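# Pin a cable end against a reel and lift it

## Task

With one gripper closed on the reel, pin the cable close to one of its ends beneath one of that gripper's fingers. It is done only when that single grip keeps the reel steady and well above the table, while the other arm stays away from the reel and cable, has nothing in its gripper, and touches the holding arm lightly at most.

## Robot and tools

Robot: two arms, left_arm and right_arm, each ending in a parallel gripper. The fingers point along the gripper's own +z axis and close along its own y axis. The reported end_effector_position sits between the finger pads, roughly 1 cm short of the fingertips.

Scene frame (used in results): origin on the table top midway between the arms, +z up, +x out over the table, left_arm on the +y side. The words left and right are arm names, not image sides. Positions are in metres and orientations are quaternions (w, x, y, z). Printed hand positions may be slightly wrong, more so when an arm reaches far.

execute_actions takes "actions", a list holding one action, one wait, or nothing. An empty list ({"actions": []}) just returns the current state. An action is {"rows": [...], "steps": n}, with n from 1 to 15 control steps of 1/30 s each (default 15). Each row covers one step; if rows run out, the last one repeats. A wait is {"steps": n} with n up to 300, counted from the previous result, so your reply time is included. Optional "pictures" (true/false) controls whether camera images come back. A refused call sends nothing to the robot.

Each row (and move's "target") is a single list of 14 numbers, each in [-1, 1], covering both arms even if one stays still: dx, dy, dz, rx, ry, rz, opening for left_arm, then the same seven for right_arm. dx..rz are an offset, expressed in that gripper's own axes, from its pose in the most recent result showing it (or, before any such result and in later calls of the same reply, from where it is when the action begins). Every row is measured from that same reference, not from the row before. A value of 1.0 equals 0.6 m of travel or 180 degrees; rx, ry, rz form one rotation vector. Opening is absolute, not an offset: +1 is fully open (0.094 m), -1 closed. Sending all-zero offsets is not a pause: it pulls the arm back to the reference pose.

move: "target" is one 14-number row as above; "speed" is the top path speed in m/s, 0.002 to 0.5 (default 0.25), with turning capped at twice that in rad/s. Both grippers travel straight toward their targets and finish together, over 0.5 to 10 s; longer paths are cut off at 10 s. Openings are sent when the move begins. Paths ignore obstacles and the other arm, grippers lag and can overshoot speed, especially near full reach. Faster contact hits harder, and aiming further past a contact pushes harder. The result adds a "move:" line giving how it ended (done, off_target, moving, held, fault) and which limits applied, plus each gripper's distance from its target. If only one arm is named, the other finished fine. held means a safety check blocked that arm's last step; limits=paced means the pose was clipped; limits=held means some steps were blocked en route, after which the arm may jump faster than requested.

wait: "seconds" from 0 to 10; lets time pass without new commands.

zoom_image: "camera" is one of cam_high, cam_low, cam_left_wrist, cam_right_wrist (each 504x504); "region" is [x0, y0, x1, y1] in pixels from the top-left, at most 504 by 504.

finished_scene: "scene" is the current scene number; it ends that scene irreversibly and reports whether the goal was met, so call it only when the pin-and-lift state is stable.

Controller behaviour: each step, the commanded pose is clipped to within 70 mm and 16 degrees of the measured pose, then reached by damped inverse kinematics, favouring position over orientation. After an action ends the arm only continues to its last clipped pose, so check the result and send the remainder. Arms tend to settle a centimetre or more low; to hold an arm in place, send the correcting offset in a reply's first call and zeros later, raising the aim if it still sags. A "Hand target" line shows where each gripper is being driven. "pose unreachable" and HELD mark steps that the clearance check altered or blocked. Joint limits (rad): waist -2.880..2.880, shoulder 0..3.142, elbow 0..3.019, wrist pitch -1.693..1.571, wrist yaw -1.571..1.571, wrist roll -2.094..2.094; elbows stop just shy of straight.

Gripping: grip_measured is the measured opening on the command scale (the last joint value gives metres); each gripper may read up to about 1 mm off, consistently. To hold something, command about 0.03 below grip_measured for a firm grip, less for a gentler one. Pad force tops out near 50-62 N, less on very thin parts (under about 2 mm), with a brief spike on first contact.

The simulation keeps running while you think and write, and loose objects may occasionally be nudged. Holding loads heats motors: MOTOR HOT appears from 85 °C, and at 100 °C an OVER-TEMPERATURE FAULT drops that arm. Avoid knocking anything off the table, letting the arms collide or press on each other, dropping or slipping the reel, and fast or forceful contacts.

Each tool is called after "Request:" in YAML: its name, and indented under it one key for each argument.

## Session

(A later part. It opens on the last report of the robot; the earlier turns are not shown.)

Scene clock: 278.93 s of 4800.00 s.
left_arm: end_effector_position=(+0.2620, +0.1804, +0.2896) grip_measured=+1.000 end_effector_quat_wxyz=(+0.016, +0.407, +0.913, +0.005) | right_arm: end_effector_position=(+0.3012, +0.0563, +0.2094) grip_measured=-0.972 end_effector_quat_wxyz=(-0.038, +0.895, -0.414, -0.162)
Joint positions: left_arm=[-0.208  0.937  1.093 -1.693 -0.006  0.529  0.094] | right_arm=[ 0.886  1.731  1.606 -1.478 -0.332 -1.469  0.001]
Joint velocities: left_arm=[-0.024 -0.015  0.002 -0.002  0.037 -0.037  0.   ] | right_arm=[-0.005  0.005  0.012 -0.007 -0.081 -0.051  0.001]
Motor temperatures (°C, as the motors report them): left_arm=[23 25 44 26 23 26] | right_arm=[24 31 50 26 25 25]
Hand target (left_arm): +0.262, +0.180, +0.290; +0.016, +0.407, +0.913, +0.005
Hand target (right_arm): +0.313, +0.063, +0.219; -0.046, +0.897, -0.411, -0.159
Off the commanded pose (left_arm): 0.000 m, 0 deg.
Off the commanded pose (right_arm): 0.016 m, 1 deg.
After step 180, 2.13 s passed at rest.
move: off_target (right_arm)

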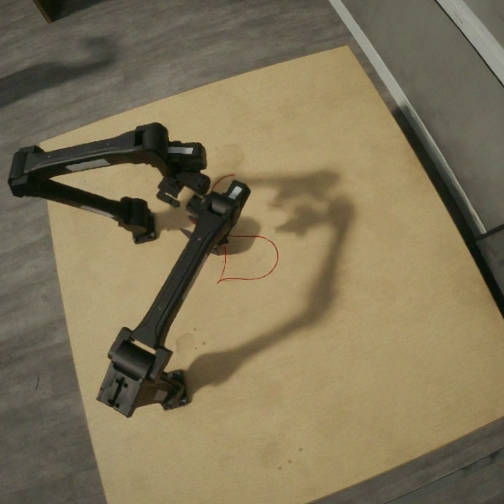

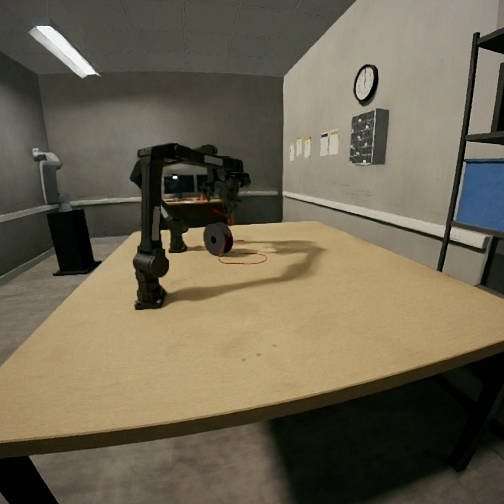

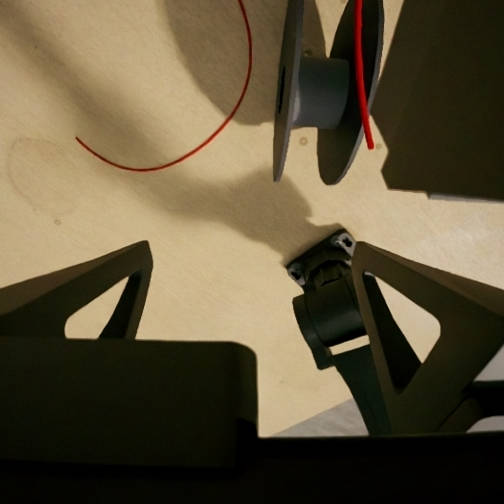

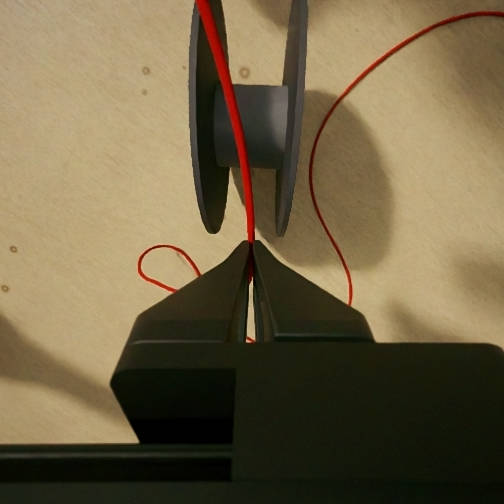

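Request:
move:
  target: [0, 0, 0, 0, 0, 0, 1, 0.041, -0.003, 0.118, 0, 0, 0, -1]
  speed: 0.06

Scene clock: 291.73 s of 4800.00 s.
left_arm: end_effector_position=(+0.2620, +0.1804, +0.2896) grip_measured=+1.000 end_effector_quat_wxyz=(+0.016, +0.407, +0.913, +0.005) | right_arm: end_effector_position=(+0.2982, +0.0531, +0.1478) grip_measured=-0.972 end_effector_quat_wxyz=(-0.042, +0.895, -0.414, -0.160)
Joint positions: left_arm=[-0.208  0.937  1.093 -1.693 -0.006  0.529  0.094] | right_arm=[ 0.886  1.747  1.463 -1.31  -0.332 -1.469  0.001]
Joint velocities: left_arm=[ 0.005 -0.005  0.007 -0.017 -0.022 -0.022  0.   ] | right_arm=[ 0.005  0.015 -0.002 -0.007  0.037  0.022  0.001]
Motor temperatures (°C, as the motors report them): left_arm=[23 25 44 26 23 26] | right_arm=[24 32 50 26 25 25]
Hand target (left_arm): +0.262, +0.180, +0.290; +0.016, +0.407, +0.913, +0.005
Hand target (right_arm): +0.300, +0.054, +0.135; -0.038, +0.895, -0.414, -0.161
Off the commanded pose (left_arm): 0.000 m, 0 deg.
Off the commanded pose (right_arm): 0.013 m, 1 deg.
After step 180, 5.17 s passed at rest.
move: off_target (right_arm)

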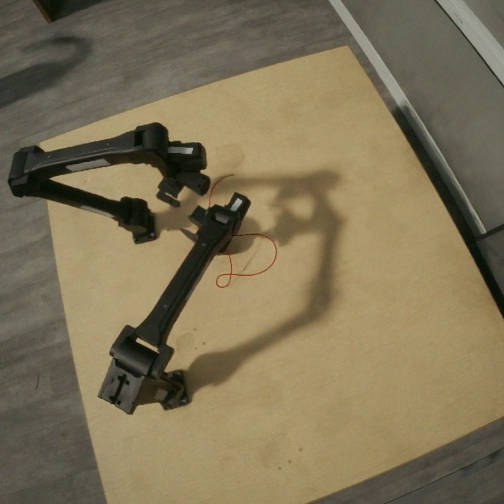

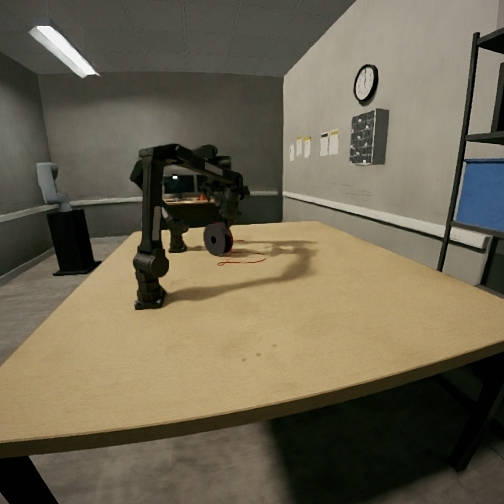

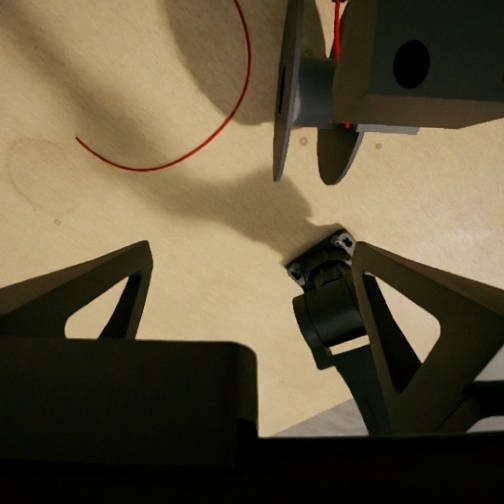

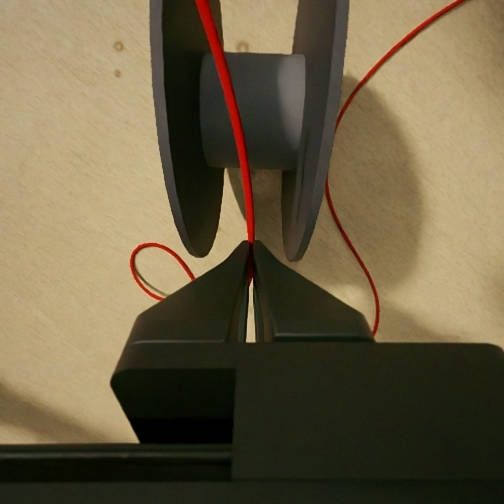

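Request:
zoom_image:
  camera: "cam_low"
  region: [180, 170, 270, 270]

Request:
zoom_image:
  camera: "cam_high"
  region: [150, 160, 270, 280]

Region (180, 170, 270, 270) of cam_low's 504x504 image, scaled by 5.040, with more detail than that image has; it fills the left 454 columns of this view, and the rest is white.

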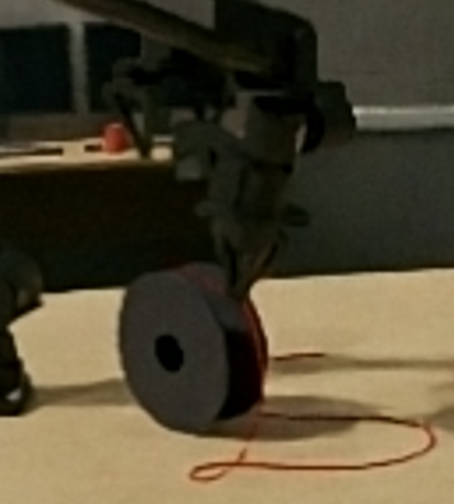

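Region (150, 160, 270, 280) of cam_high's 504x504 image, scaled by 4.200, with more detail than that image has.

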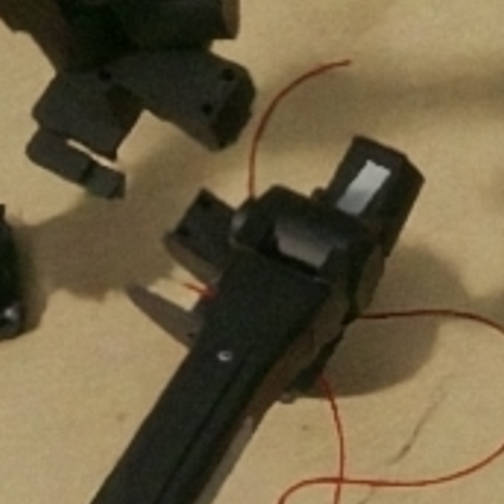

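Request:
move:
  target: [0, 0, 0, 0, 0, 0, 1, 0.019, -0.001, 0.06, -0.19, 0, 0, -1]
  speed: 0.06

Scene clock: 337.30 s of 4800.00 s.
left_arm: end_effector_position=(+0.2620, +0.1804, +0.2896) grip_measured=+1.000 end_effector_quat_wxyz=(+0.016, +0.407, +0.913, +0.005) | right_arm: end_effector_position=(+0.2885, +0.0450, +0.1106) grip_measured=-0.972 end_effector_quat_wxyz=(+0.136, +0.884, -0.380, -0.236)
Joint positions: left_arm=[-0.208  0.937  1.093 -1.693 -0.006  0.529  0.094] | right_arm=[ 0.886  2.005  1.68  -1.689 -0.341 -1.597  0.001]
Joint velocities: left_arm=[ 0.015 -0.015 -0.012 -0.007 -0.11  -0.125  0.   ] | right_arm=[-0.015 -0.015 -0.007  0.007 -0.066  0.022  0.001]
Motor temperatures (°C, as the motors report them): left_arm=[23 25 45 26 23 26] | right_arm=[24 33 45 26 25 25]
Hand target (left_arm): +0.262, +0.180, +0.290; +0.016, +0.407, +0.913, +0.005
Hand target (right_arm): +0.297, +0.053, +0.112; +0.133, +0.886, -0.376, -0.238
Off the commanded pose (left_arm): 0.000 m, 0 deg.
Off the commanded pose (right_arm): 0.011 m, 12 deg.
joint sent to its limit (right arm) — the command would take joint 4 (wrist pitch) past its lower limit, so that joint was sent only as far as its limit.
After step 180, 34.37 s passed at rest.
move: off_target (right_arm)

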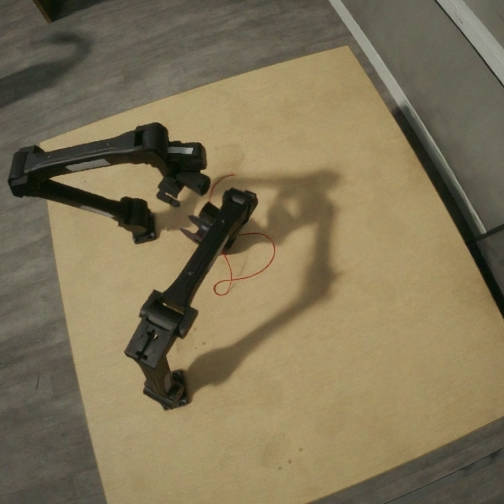

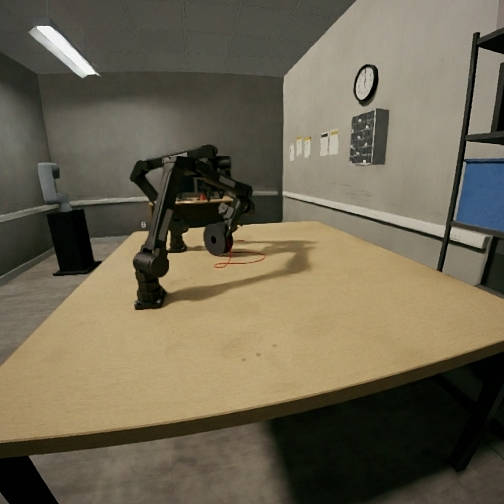

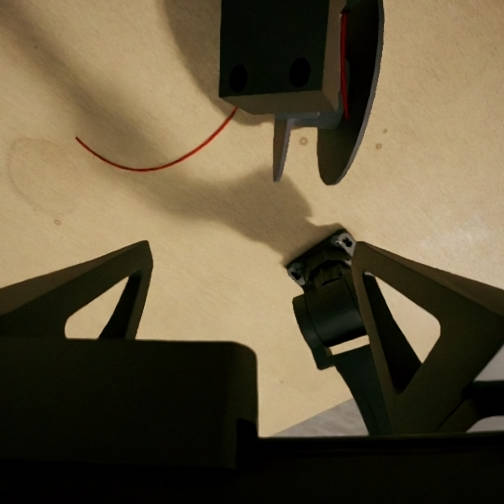

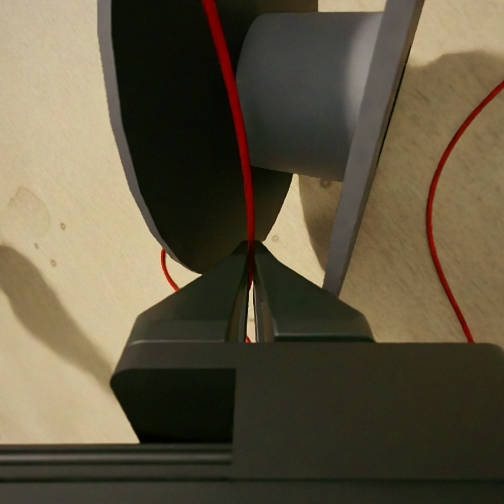

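Request:
move:
  target: [0, -0.18, 0.03, 0, -0.122, 0, 0.064, 0, 0, 0, 0, 0, 0, -1]
  speed: 0.1

Scene clock: 373.73 s of 4800.00 s.
left_arm: end_effector_position=(+0.1831, +0.1103, +0.2707) grip_measured=+0.066 end_effector_quat_wxyz=(+0.188, +0.403, +0.893, -0.070) | right_arm: end_effector_position=(+0.2885, +0.0450, +0.1106) grip_measured=-0.972 end_effector_quat_wxyz=(+0.136, +0.884, -0.380, -0.236)
Joint positions: left_arm=[-0.653  0.574  0.848 -1.441  0.011  0.091  0.05 ] | right_arm=[ 0.886  2.005  1.68  -1.689 -0.341 -1.597  0.001]
Joint velocities: left_arm=[-0.015 -0.015 -0.002 -0.022  0.037 -0.022 -0.   ] | right_arm=[-0.015  0.005  0.002 -0.002  0.051 -0.066 -0.001]
Motor temperatures (°C, as the motors report them): left_arm=[23 25 45 26 23 26] | right_arm=[24 34 47 26 25 25]
Hand target (left_arm): +0.184, +0.109, +0.267; +0.191, +0.401, +0.893, -0.070
Hand target (right_arm): +0.289, +0.045, +0.111; +0.136, +0.884, -0.380, -0.236
Off the commanded pose (left_arm): 0.003 m, 0 deg.
Off the commanded pose (right_arm): 0.000 m, 0 deg.
After step 180, 28.03 s passed at rest.
move: done

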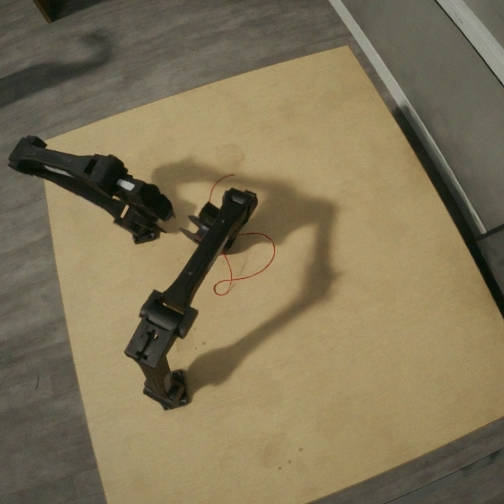

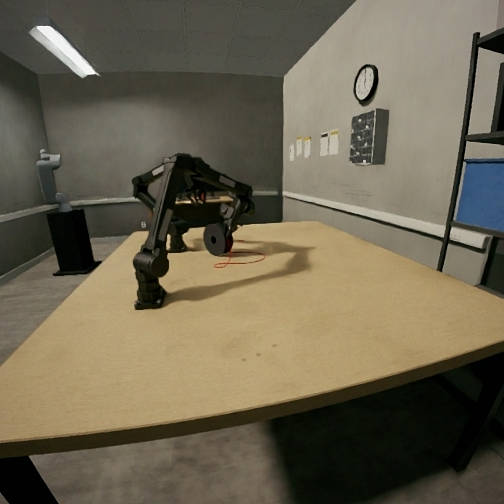

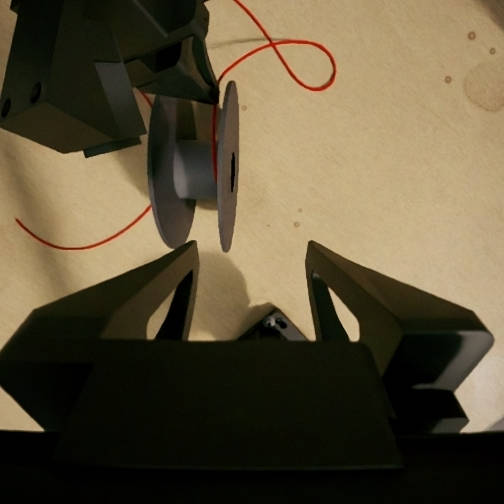

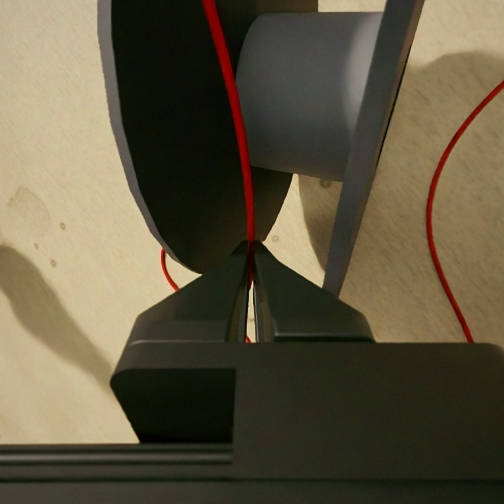

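Request:
move:
  target: [-0.067, 0.045, 0.133, 0, 0, 0, 0.064, 0, 0, 0, 0, 0, 0, -1]
  speed: 0.08

Scene clock: 392.13 s of 4800.00 s.
left_arm: end_effector_position=(+0.2477, +0.0769, +0.2188) grip_measured=+0.066 end_effector_quat_wxyz=(+0.187, +0.402, +0.893, -0.070) | right_arm: end_effector_position=(+0.2885, +0.0450, +0.1106) grip_measured=-0.972 end_effector_quat_wxyz=(+0.136, +0.884, -0.380, -0.236)
Joint positions: left_arm=[-0.557  0.772  0.776 -1.175  0.047  0.177  0.05 ] | right_arm=[ 0.886  2.005  1.68  -1.689 -0.341 -1.597  0.001]
Joint velocities: left_arm=[-0.005 -0.005 -0.012  0.007  0.037  0.007 -0.   ] | right_arm=[-0.015 -0.005 -0.012 -0.002 -0.037 -0.066  0.001]
Motor temperatures (°C, as the motors report them): left_arm=[23 25 44 27 23 26] | right_arm=[24 36 44 26 25 25]
Hand target (left_arm): +0.249, +0.077, +0.215; +0.188, +0.403, +0.893, -0.071
Hand target (right_arm): +0.289, +0.045, +0.111; +0.136, +0.884, -0.380, -0.236
Off the commanded pose (left_arm): 0.005 m, 0 deg.
Off the commanded pose (right_arm): 0.000 m, 0 deg.
After step 180, 10.90 s passed at rest.
move: done

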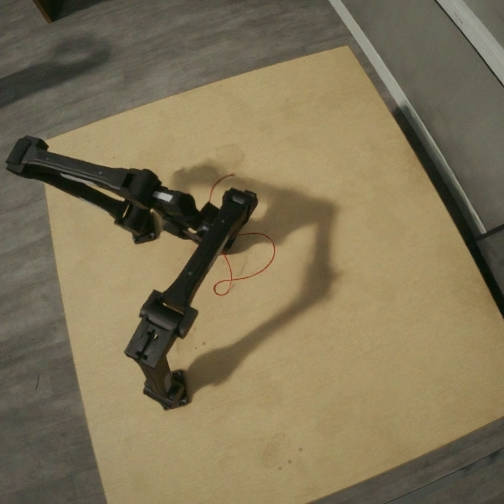

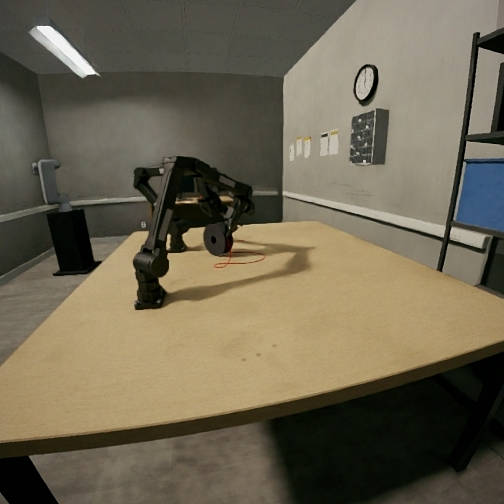

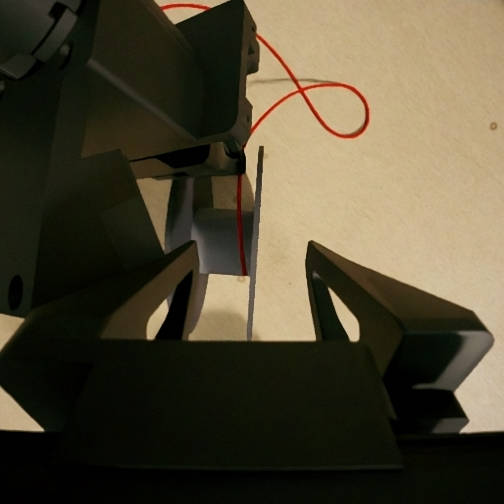

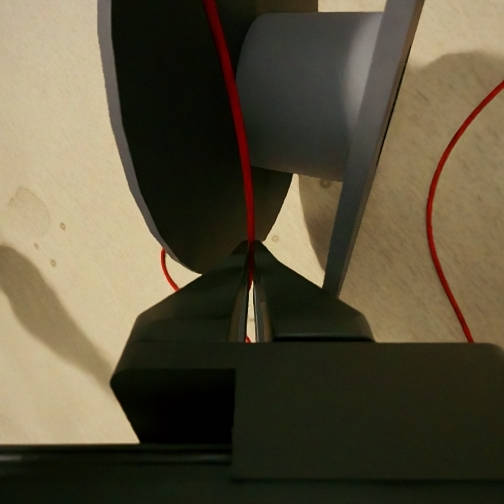

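Request:
move:
  target: [0.055, 0, 0, 0, 0, 0, 0.064, 0, 0, 0, 0, 0, 0, -1]
  speed: 0.06

Request:
move:
  target: [0, 0, 0.17, 0, 0, 0, 0.064, 0, 0, 0, 0, 0, 0, -1]
  speed: 0.06

Scene clock: 405.03 s of 4800.00 s.
left_arm: end_effector_position=(+0.2307, +0.0962, +0.2102) grip_measured=+0.066 end_effector_quat_wxyz=(+0.194, +0.401, +0.892, -0.071) | right_arm: end_effector_position=(+0.2885, +0.0450, +0.1106) grip_measured=-0.972 end_effector_quat_wxyz=(+0.136, +0.884, -0.380, -0.236)
Joint positions: left_arm=[-0.532  0.679  0.716 -1.195  0.056  0.199  0.05 ] | right_arm=[ 0.886  2.005  1.68  -1.689 -0.341 -1.597  0.001]
Joint velocities: left_arm=[-0.015 -0.015 -0.007 -0.002 -0.022  0.007  0.   ] | right_arm=[-0.015 -0.015  0.002 -0.002  0.051 -0.125  0.   ]
Motor temperatures (°C, as the motors report them): left_arm=[23 25 44 27 23 26] | right_arm=[24 36 43 26 25 25]
Hand target (left_arm): +0.228, +0.100, +0.205; +0.187, +0.402, +0.893, -0.070
Hand target (right_arm): +0.289, +0.045, +0.111; +0.136, +0.884, -0.380, -0.236
Off the commanded pose (left_arm): 0.006 m, 1 deg.
Off the commanded pose (right_arm): 0.000 m, 0 deg.
After step 180, 6.03 s passed at rest.
move: done

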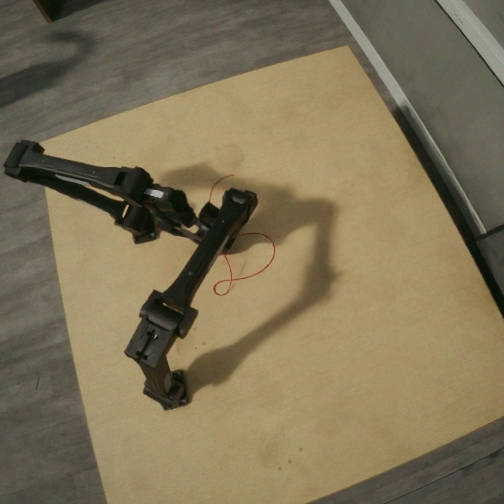

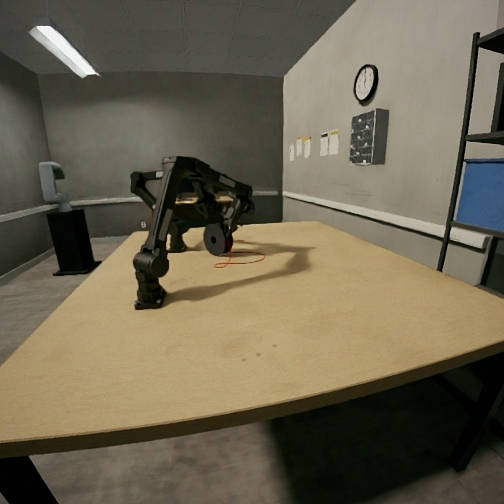

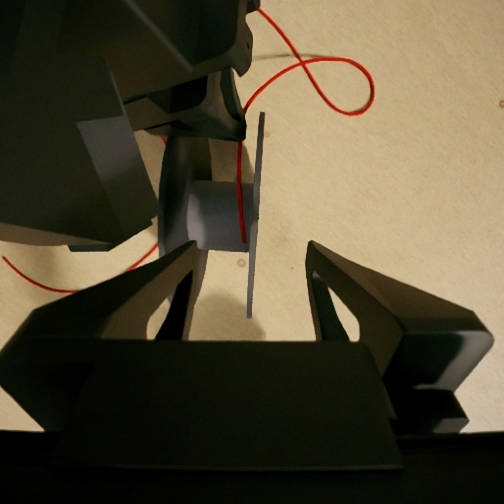

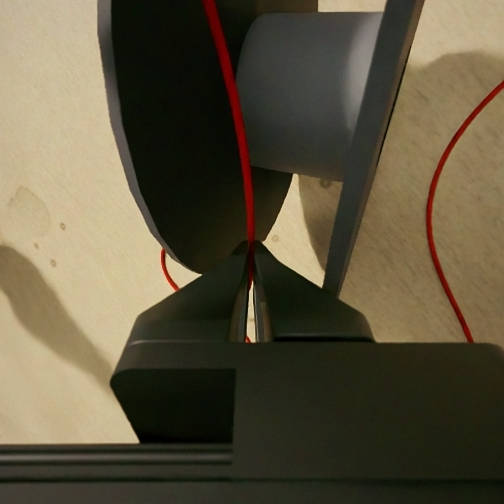

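Scene clock: 407.13 s of 4800.00 s.
left_arm: end_effector_position=(+0.2576, +0.0654, +0.1235) grip_measured=+0.065 end_effector_quat_wxyz=(+0.194, +0.408, +0.889, -0.074) | right_arm: end_effector_position=(+0.2991, +0.0367, +0.1101) grip_measured=-0.972 end_effector_quat_wxyz=(+0.138, +0.873, -0.405, -0.235)
Joint positions: left_arm=[-0.565  0.861  0.559 -0.853  0.052  0.183  0.05 ] | right_arm=[ 0.86   2.005  1.68  -1.689 -0.339 -1.565  0.001]
Joint velocities: left_arm=[-0.005  0.005  0.002 -0.007 -0.081  0.007 -0.001] | right_arm=[-0.015  0.005  0.007 -0.007  0.007  0.037 -0.   ]
Motor temperatures (°C, as the motors report them): left_arm=[23 25 44 27 23 26] | right_arm=[24 36 43 26 25 25]
Hand target (left_arm): +0.260, +0.067, +0.118; +0.194, +0.401, +0.893, -0.070
Hand target (right_arm): +0.289, +0.045, +0.111; +0.136, +0.884, -0.380, -0.236
Off the commanded pose (left_arm): 0.007 m, 1 deg.
Off the commanded pose (right_arm): 0.013 m, 3 deg.
move: off_target (right_arm)

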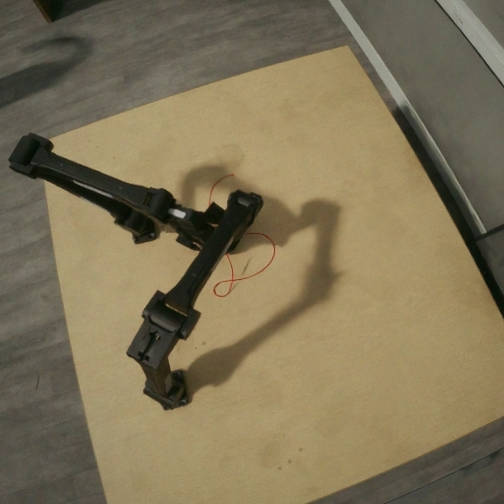

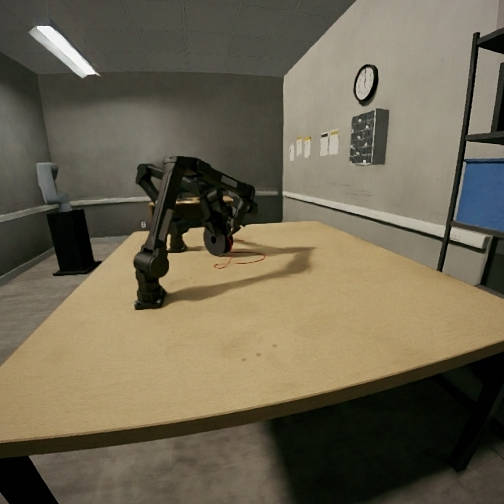

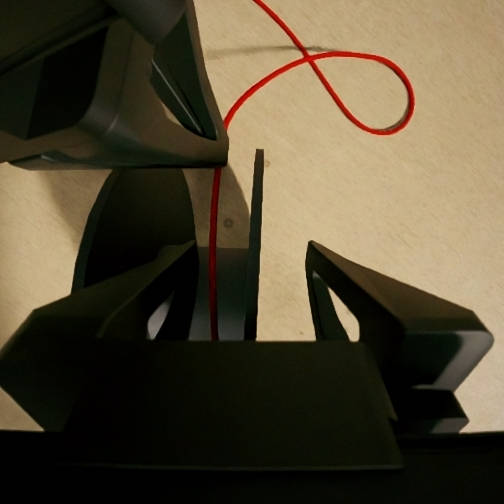

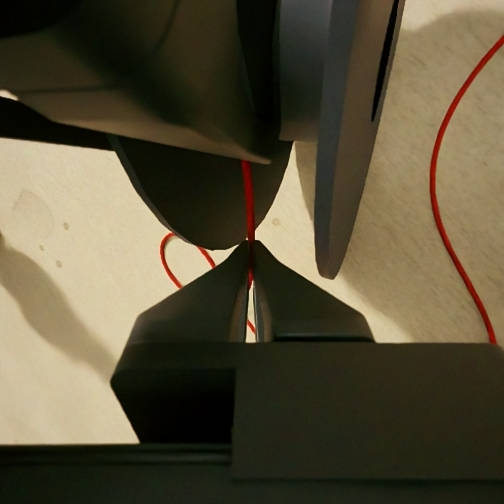

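Request:
move:
  target: [0, 0, 0, 0, 0, 0, -1, 0, 0, 0, 0, 0, 0, -1]
  speed: 0.05

Scene clock: 412.93 s of 4800.00 s.
left_arm: end_effector_position=(+0.2571, +0.0651, +0.1234) grip_measured=-0.885 end_effector_quat_wxyz=(+0.193, +0.408, +0.889, -0.076) | right_arm: end_effector_position=(+0.2991, +0.0368, +0.1103) grip_measured=-0.973 end_effector_quat_wxyz=(+0.138, +0.872, -0.407, -0.236)
Joint positions: left_arm=[-0.565  0.861  0.559 -0.853  0.055  0.181  0.005] | right_arm=[ 0.859  2.005  1.68  -1.689 -0.341 -1.562  0.001]
Joint velocities: left_arm=[ 0.005 -0.005  0.012  0.002  0.037  0.022 -0.001] | right_arm=[-0.015  0.005 -0.002 -0.022 -0.007 -0.037 -0.001]
Motor temperatures (°C, as the motors report them): left_arm=[23 25 44 27 23 26] | right_arm=[24 36 43 26 25 25]
Hand target (left_arm): +0.258, +0.065, +0.123; +0.194, +0.409, +0.889, -0.074
Hand target (right_arm): +0.299, +0.037, +0.110; +0.138, +0.873, -0.405, -0.235
Off the commanded pose (left_arm): 0.001 m, 0 deg.
Off the commanded pose (right_arm): 0.000 m, 0 deg.
move: done

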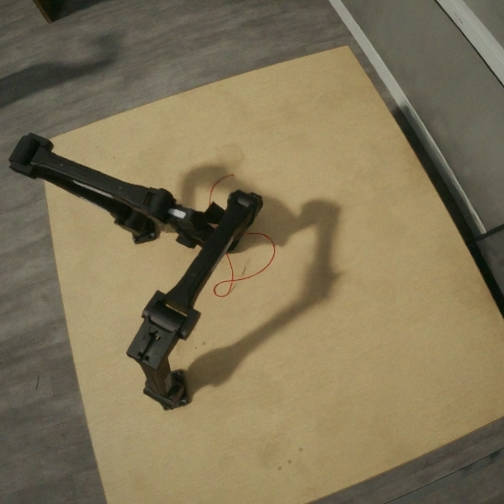

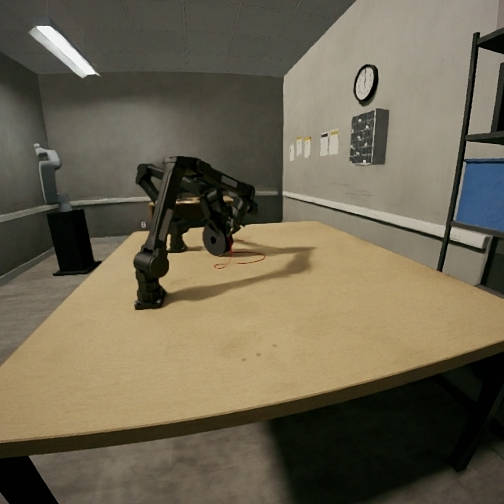

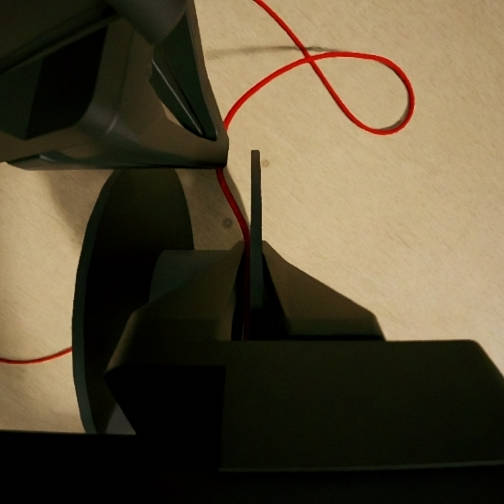

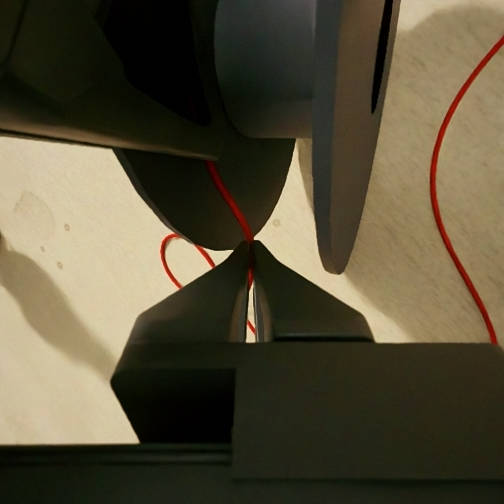

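Request:
move:
  target: [0, 0, 0, 0, 0, 0, -1, 0, 0, 0, 0, 0, 0, -0.5]
  speed: 0.05

Request:
move:
  target: [0, 0, 0, 0, 0, 0, -1, 0.15, 0, -0.2, 0.1, 0, 0, -0.5]
  speed: 0.1

Scene clock: 424.90 s of 4800.00 s.
left_arm: end_effector_position=(+0.2571, +0.0651, +0.1234) grip_measured=-0.885 end_effector_quat_wxyz=(+0.193, +0.408, +0.889, -0.076) | right_arm: end_effector_position=(+0.2991, +0.0368, +0.1103) grip_measured=-0.502 end_effector_quat_wxyz=(+0.138, +0.872, -0.407, -0.236)
Joint positions: left_arm=[-0.565  0.861  0.559 -0.853  0.055  0.181  0.005] | right_arm=[ 0.859  2.005  1.68  -1.689 -0.341 -1.562  0.023]
Joint velocities: left_arm=[-0.005 -0.024  0.007 -0.007  0.022 -0.066 -0.   ] | right_arm=[-0.005 -0.015 -0.002 -0.007 -0.022  0.007  0.001]
Motor temperatures (°C, as the motors report them): left_arm=[23 25 45 27 23 26] | right_arm=[24 37 43 26 25 25]
Hand target (left_arm): +0.257, +0.065, +0.123; +0.193, +0.408, +0.889, -0.076
Hand target (right_arm): +0.299, +0.037, +0.110; +0.137, +0.872, -0.407, -0.236
Off the commanded pose (left_arm): 0.000 m, 0 deg.
Off the commanded pose (right_arm): 0.000 m, 0 deg.
After step 180, 5.27 s passed at rest.
move: done

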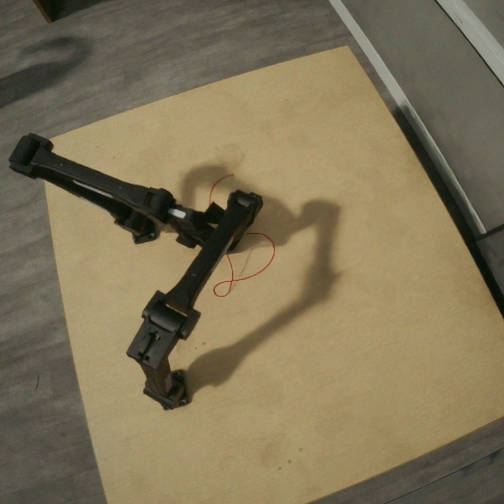

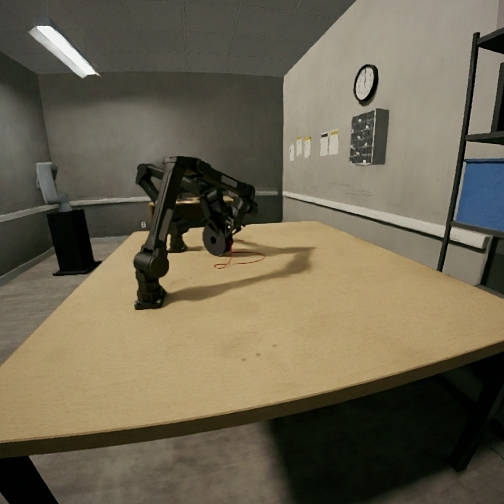

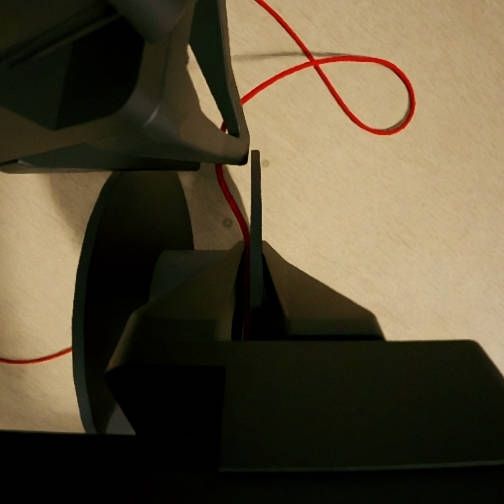

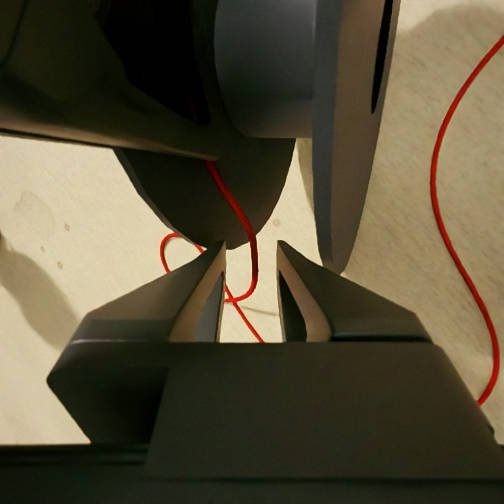

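Scene clock: 426.87 s of 4800.00 s.
left_arm: end_effector_position=(+0.2571, +0.0651, +0.1234) grip_measured=-0.885 end_effector_quat_wxyz=(+0.193, +0.408, +0.889, -0.076) | right_arm: end_effector_position=(+0.3932, -0.0365, +0.1677) grip_measured=-0.502 end_effector_quat_wxyz=(+0.028, +0.873, -0.447, -0.192)
Joint positions: left_arm=[-0.565  0.861  0.559 -0.853  0.055  0.181  0.005] | right_arm=[ 0.645  1.885  1.697 -1.634 -0.302 -1.665  0.023]
Joint velocities: left_arm=[ 0.005 -0.005 -0.002 -0.007 -0.037  0.007  0.   ] | right_arm=[-0.015 -0.005 -0.002 -0.017 -0.095 -0.081 -0.   ]
Motor temperatures (°C, as the motors report them): left_arm=[23 25 45 27 23 26] | right_arm=[24 37 43 26 25 25]
Hand target (left_arm): +0.257, +0.065, +0.123; +0.193, +0.408, +0.889, -0.076
Hand target (right_arm): +0.409, -0.027, +0.185; -0.003, +0.882, -0.438, -0.173
Off the commanded pose (left_arm): 0.000 m, 0 deg.
Off the commanded pose (right_arm): 0.028 m, 4 deg.
move: off_target (right_arm)

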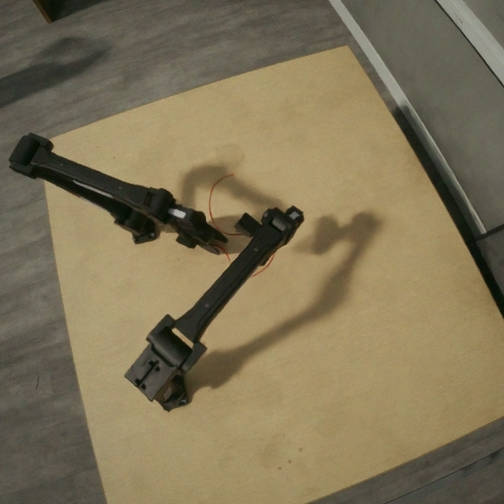

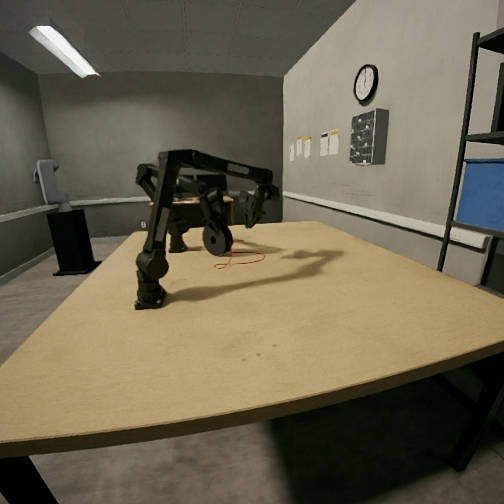

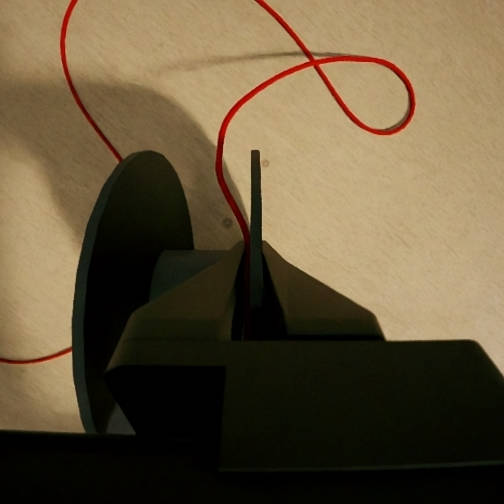

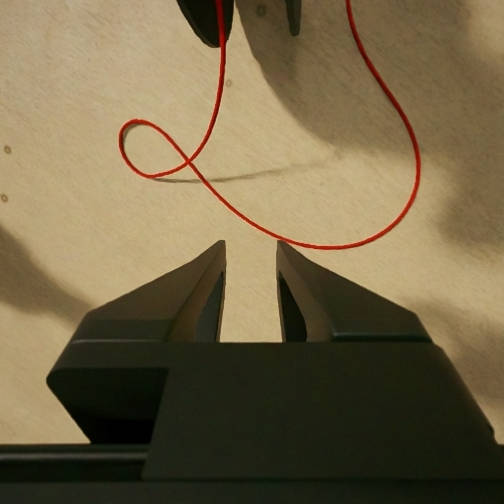

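Request:
move:
  target: [0, 0, 0, 0, 0, 0, -1, 0.37, 0.317, -0.138, 0, 0, 0.2, 1]
  speed: 0.2

Request:
move:
  target: [-0.169, 0.009, -0.381, 0, 0, 0, -1, 0, 0, 0, 0, 0, 0, 1]
  speed: 0.1

Scene clock: 452.63 s of 4800.00 s.
left_arm: end_effector_position=(+0.2571, +0.0651, +0.1234) grip_measured=-0.885 end_effector_quat_wxyz=(+0.193, +0.408, +0.889, -0.076) | right_arm: end_effector_position=(+0.4004, -0.3358, +0.2121) grip_measured=+1.000 end_effector_quat_wxyz=(+0.042, +0.699, -0.698, -0.149)
Joint positions: left_arm=[-0.565  0.861  0.559 -0.853  0.055  0.181  0.005] | right_arm=[ 0.072  1.614  1.459 -1.69  -0.149 -1.597  0.094]
Joint velocities: left_arm=[-0.005 -0.015  0.022 -0.002 -0.066  0.022 -0.002] | right_arm=[-0.005 -0.024  0.007 -0.002 -0.051 -0.007  0.   ]
Motor temperatures (°C, as the motors report them): left_arm=[23 25 45 27 23 26] | right_arm=[24 37 47 26 25 25]
Hand target (left_arm): +0.257, +0.065, +0.123; +0.193, +0.408, +0.889, -0.076
Hand target (right_arm): +0.393, -0.333, +0.212; +0.053, +0.696, -0.699, -0.156
Off the commanded pose (left_arm): 0.000 m, 0 deg.
Off the commanded pose (right_arm): 0.009 m, 6 deg.
joint sent to its limit (right arm) — the command would take joint 4 (wrist pitch) past its lower limit, so that joint was sent only as far as its limit.
After step 180, 17.80 s passed at rest.
move: off_target (right_arm)

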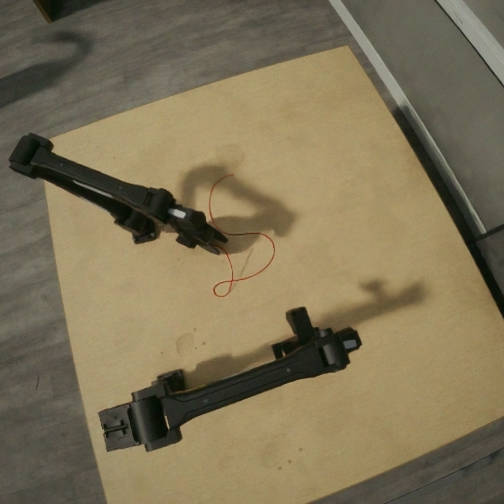

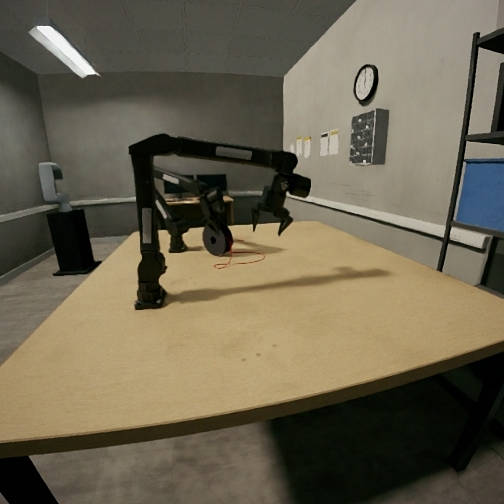

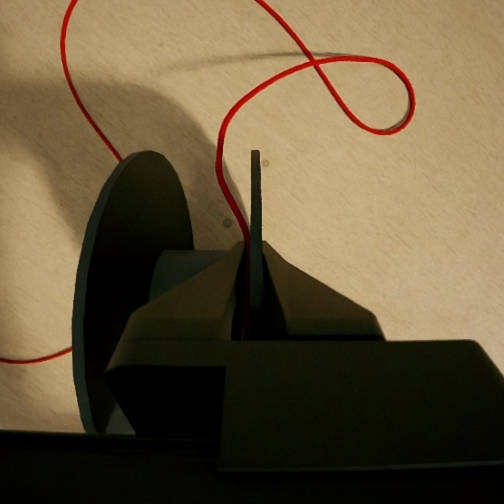

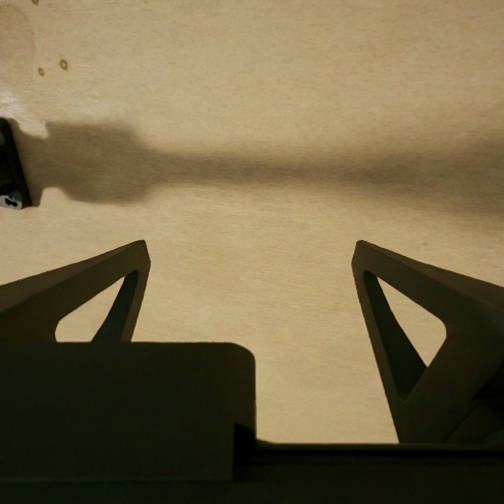

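Scene clock: 455.50 s of 4800.00 s.
left_arm: end_effector_position=(+0.2485, +0.0717, +0.3414) grip_measured=-0.885 end_effector_quat_wxyz=(+0.163, +0.409, +0.895, -0.069) | right_arm: end_effector_position=(+0.4004, -0.3358, +0.2121) grip_measured=+1.000 end_effector_quat_wxyz=(+0.042, +0.699, -0.698, -0.149)
Joint positions: left_arm=[-0.565  0.867  1.156 -1.508  0.056  0.18   0.005] | right_arm=[ 0.072  1.614  1.459 -1.69  -0.149 -1.597  0.094]
Joint velocities: left_arm=[-0.015  0.024 -0.027 -0.012  0.022  0.051  0.   ] | right_arm=[-0.034  0.005 -0.017 -0.002 -0.081 -0.037  0.   ]
Motor temperatures (°C, as the motors report them): left_arm=[23 25 47 27 23 26] | right_arm=[24 37 47 26 25 25]
Hand target (left_arm): +0.254, +0.068, +0.373; +0.194, +0.407, +0.889, -0.076
Hand target (right_arm): +0.400, -0.336, +0.212; +0.042, +0.699, -0.698, -0.149
Off the commanded pose (left_arm): 0.034 m, 4 deg.
Off the commanded pose (right_arm): 0.000 m, 0 deg.
move: off_target (left_arm)

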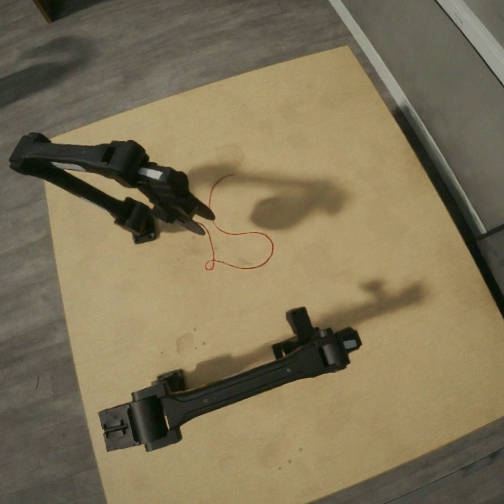

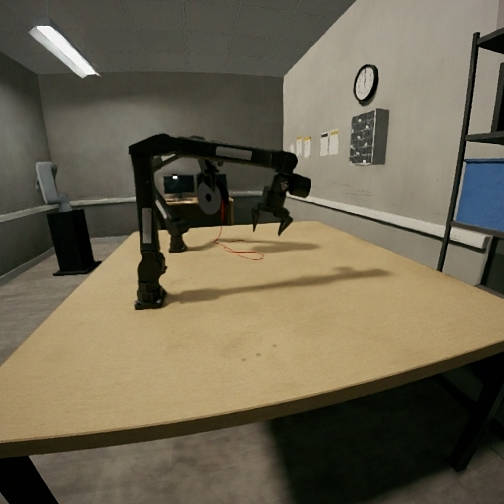

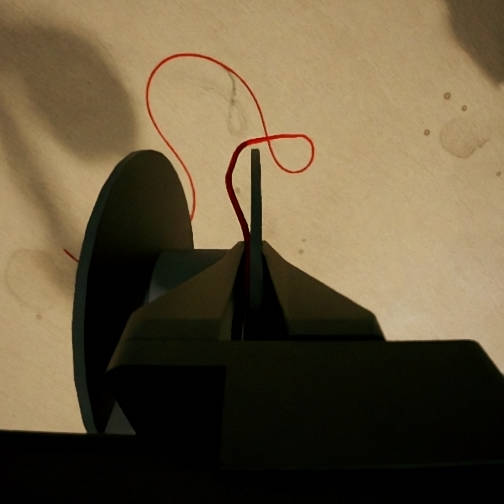

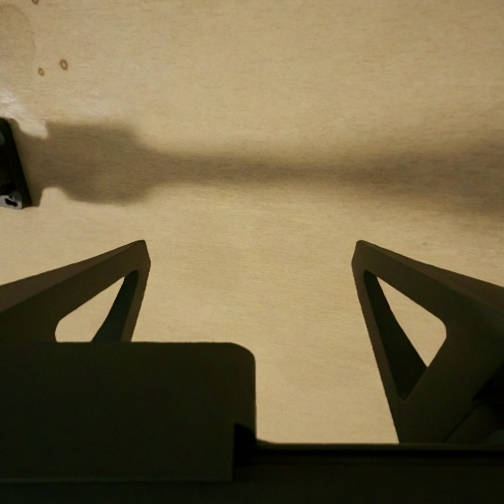

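The reel is held high with the cable trapped, and the right arm is clear.

Request:
finished_scene:
  scene: 2

The scene is finished: the task was done.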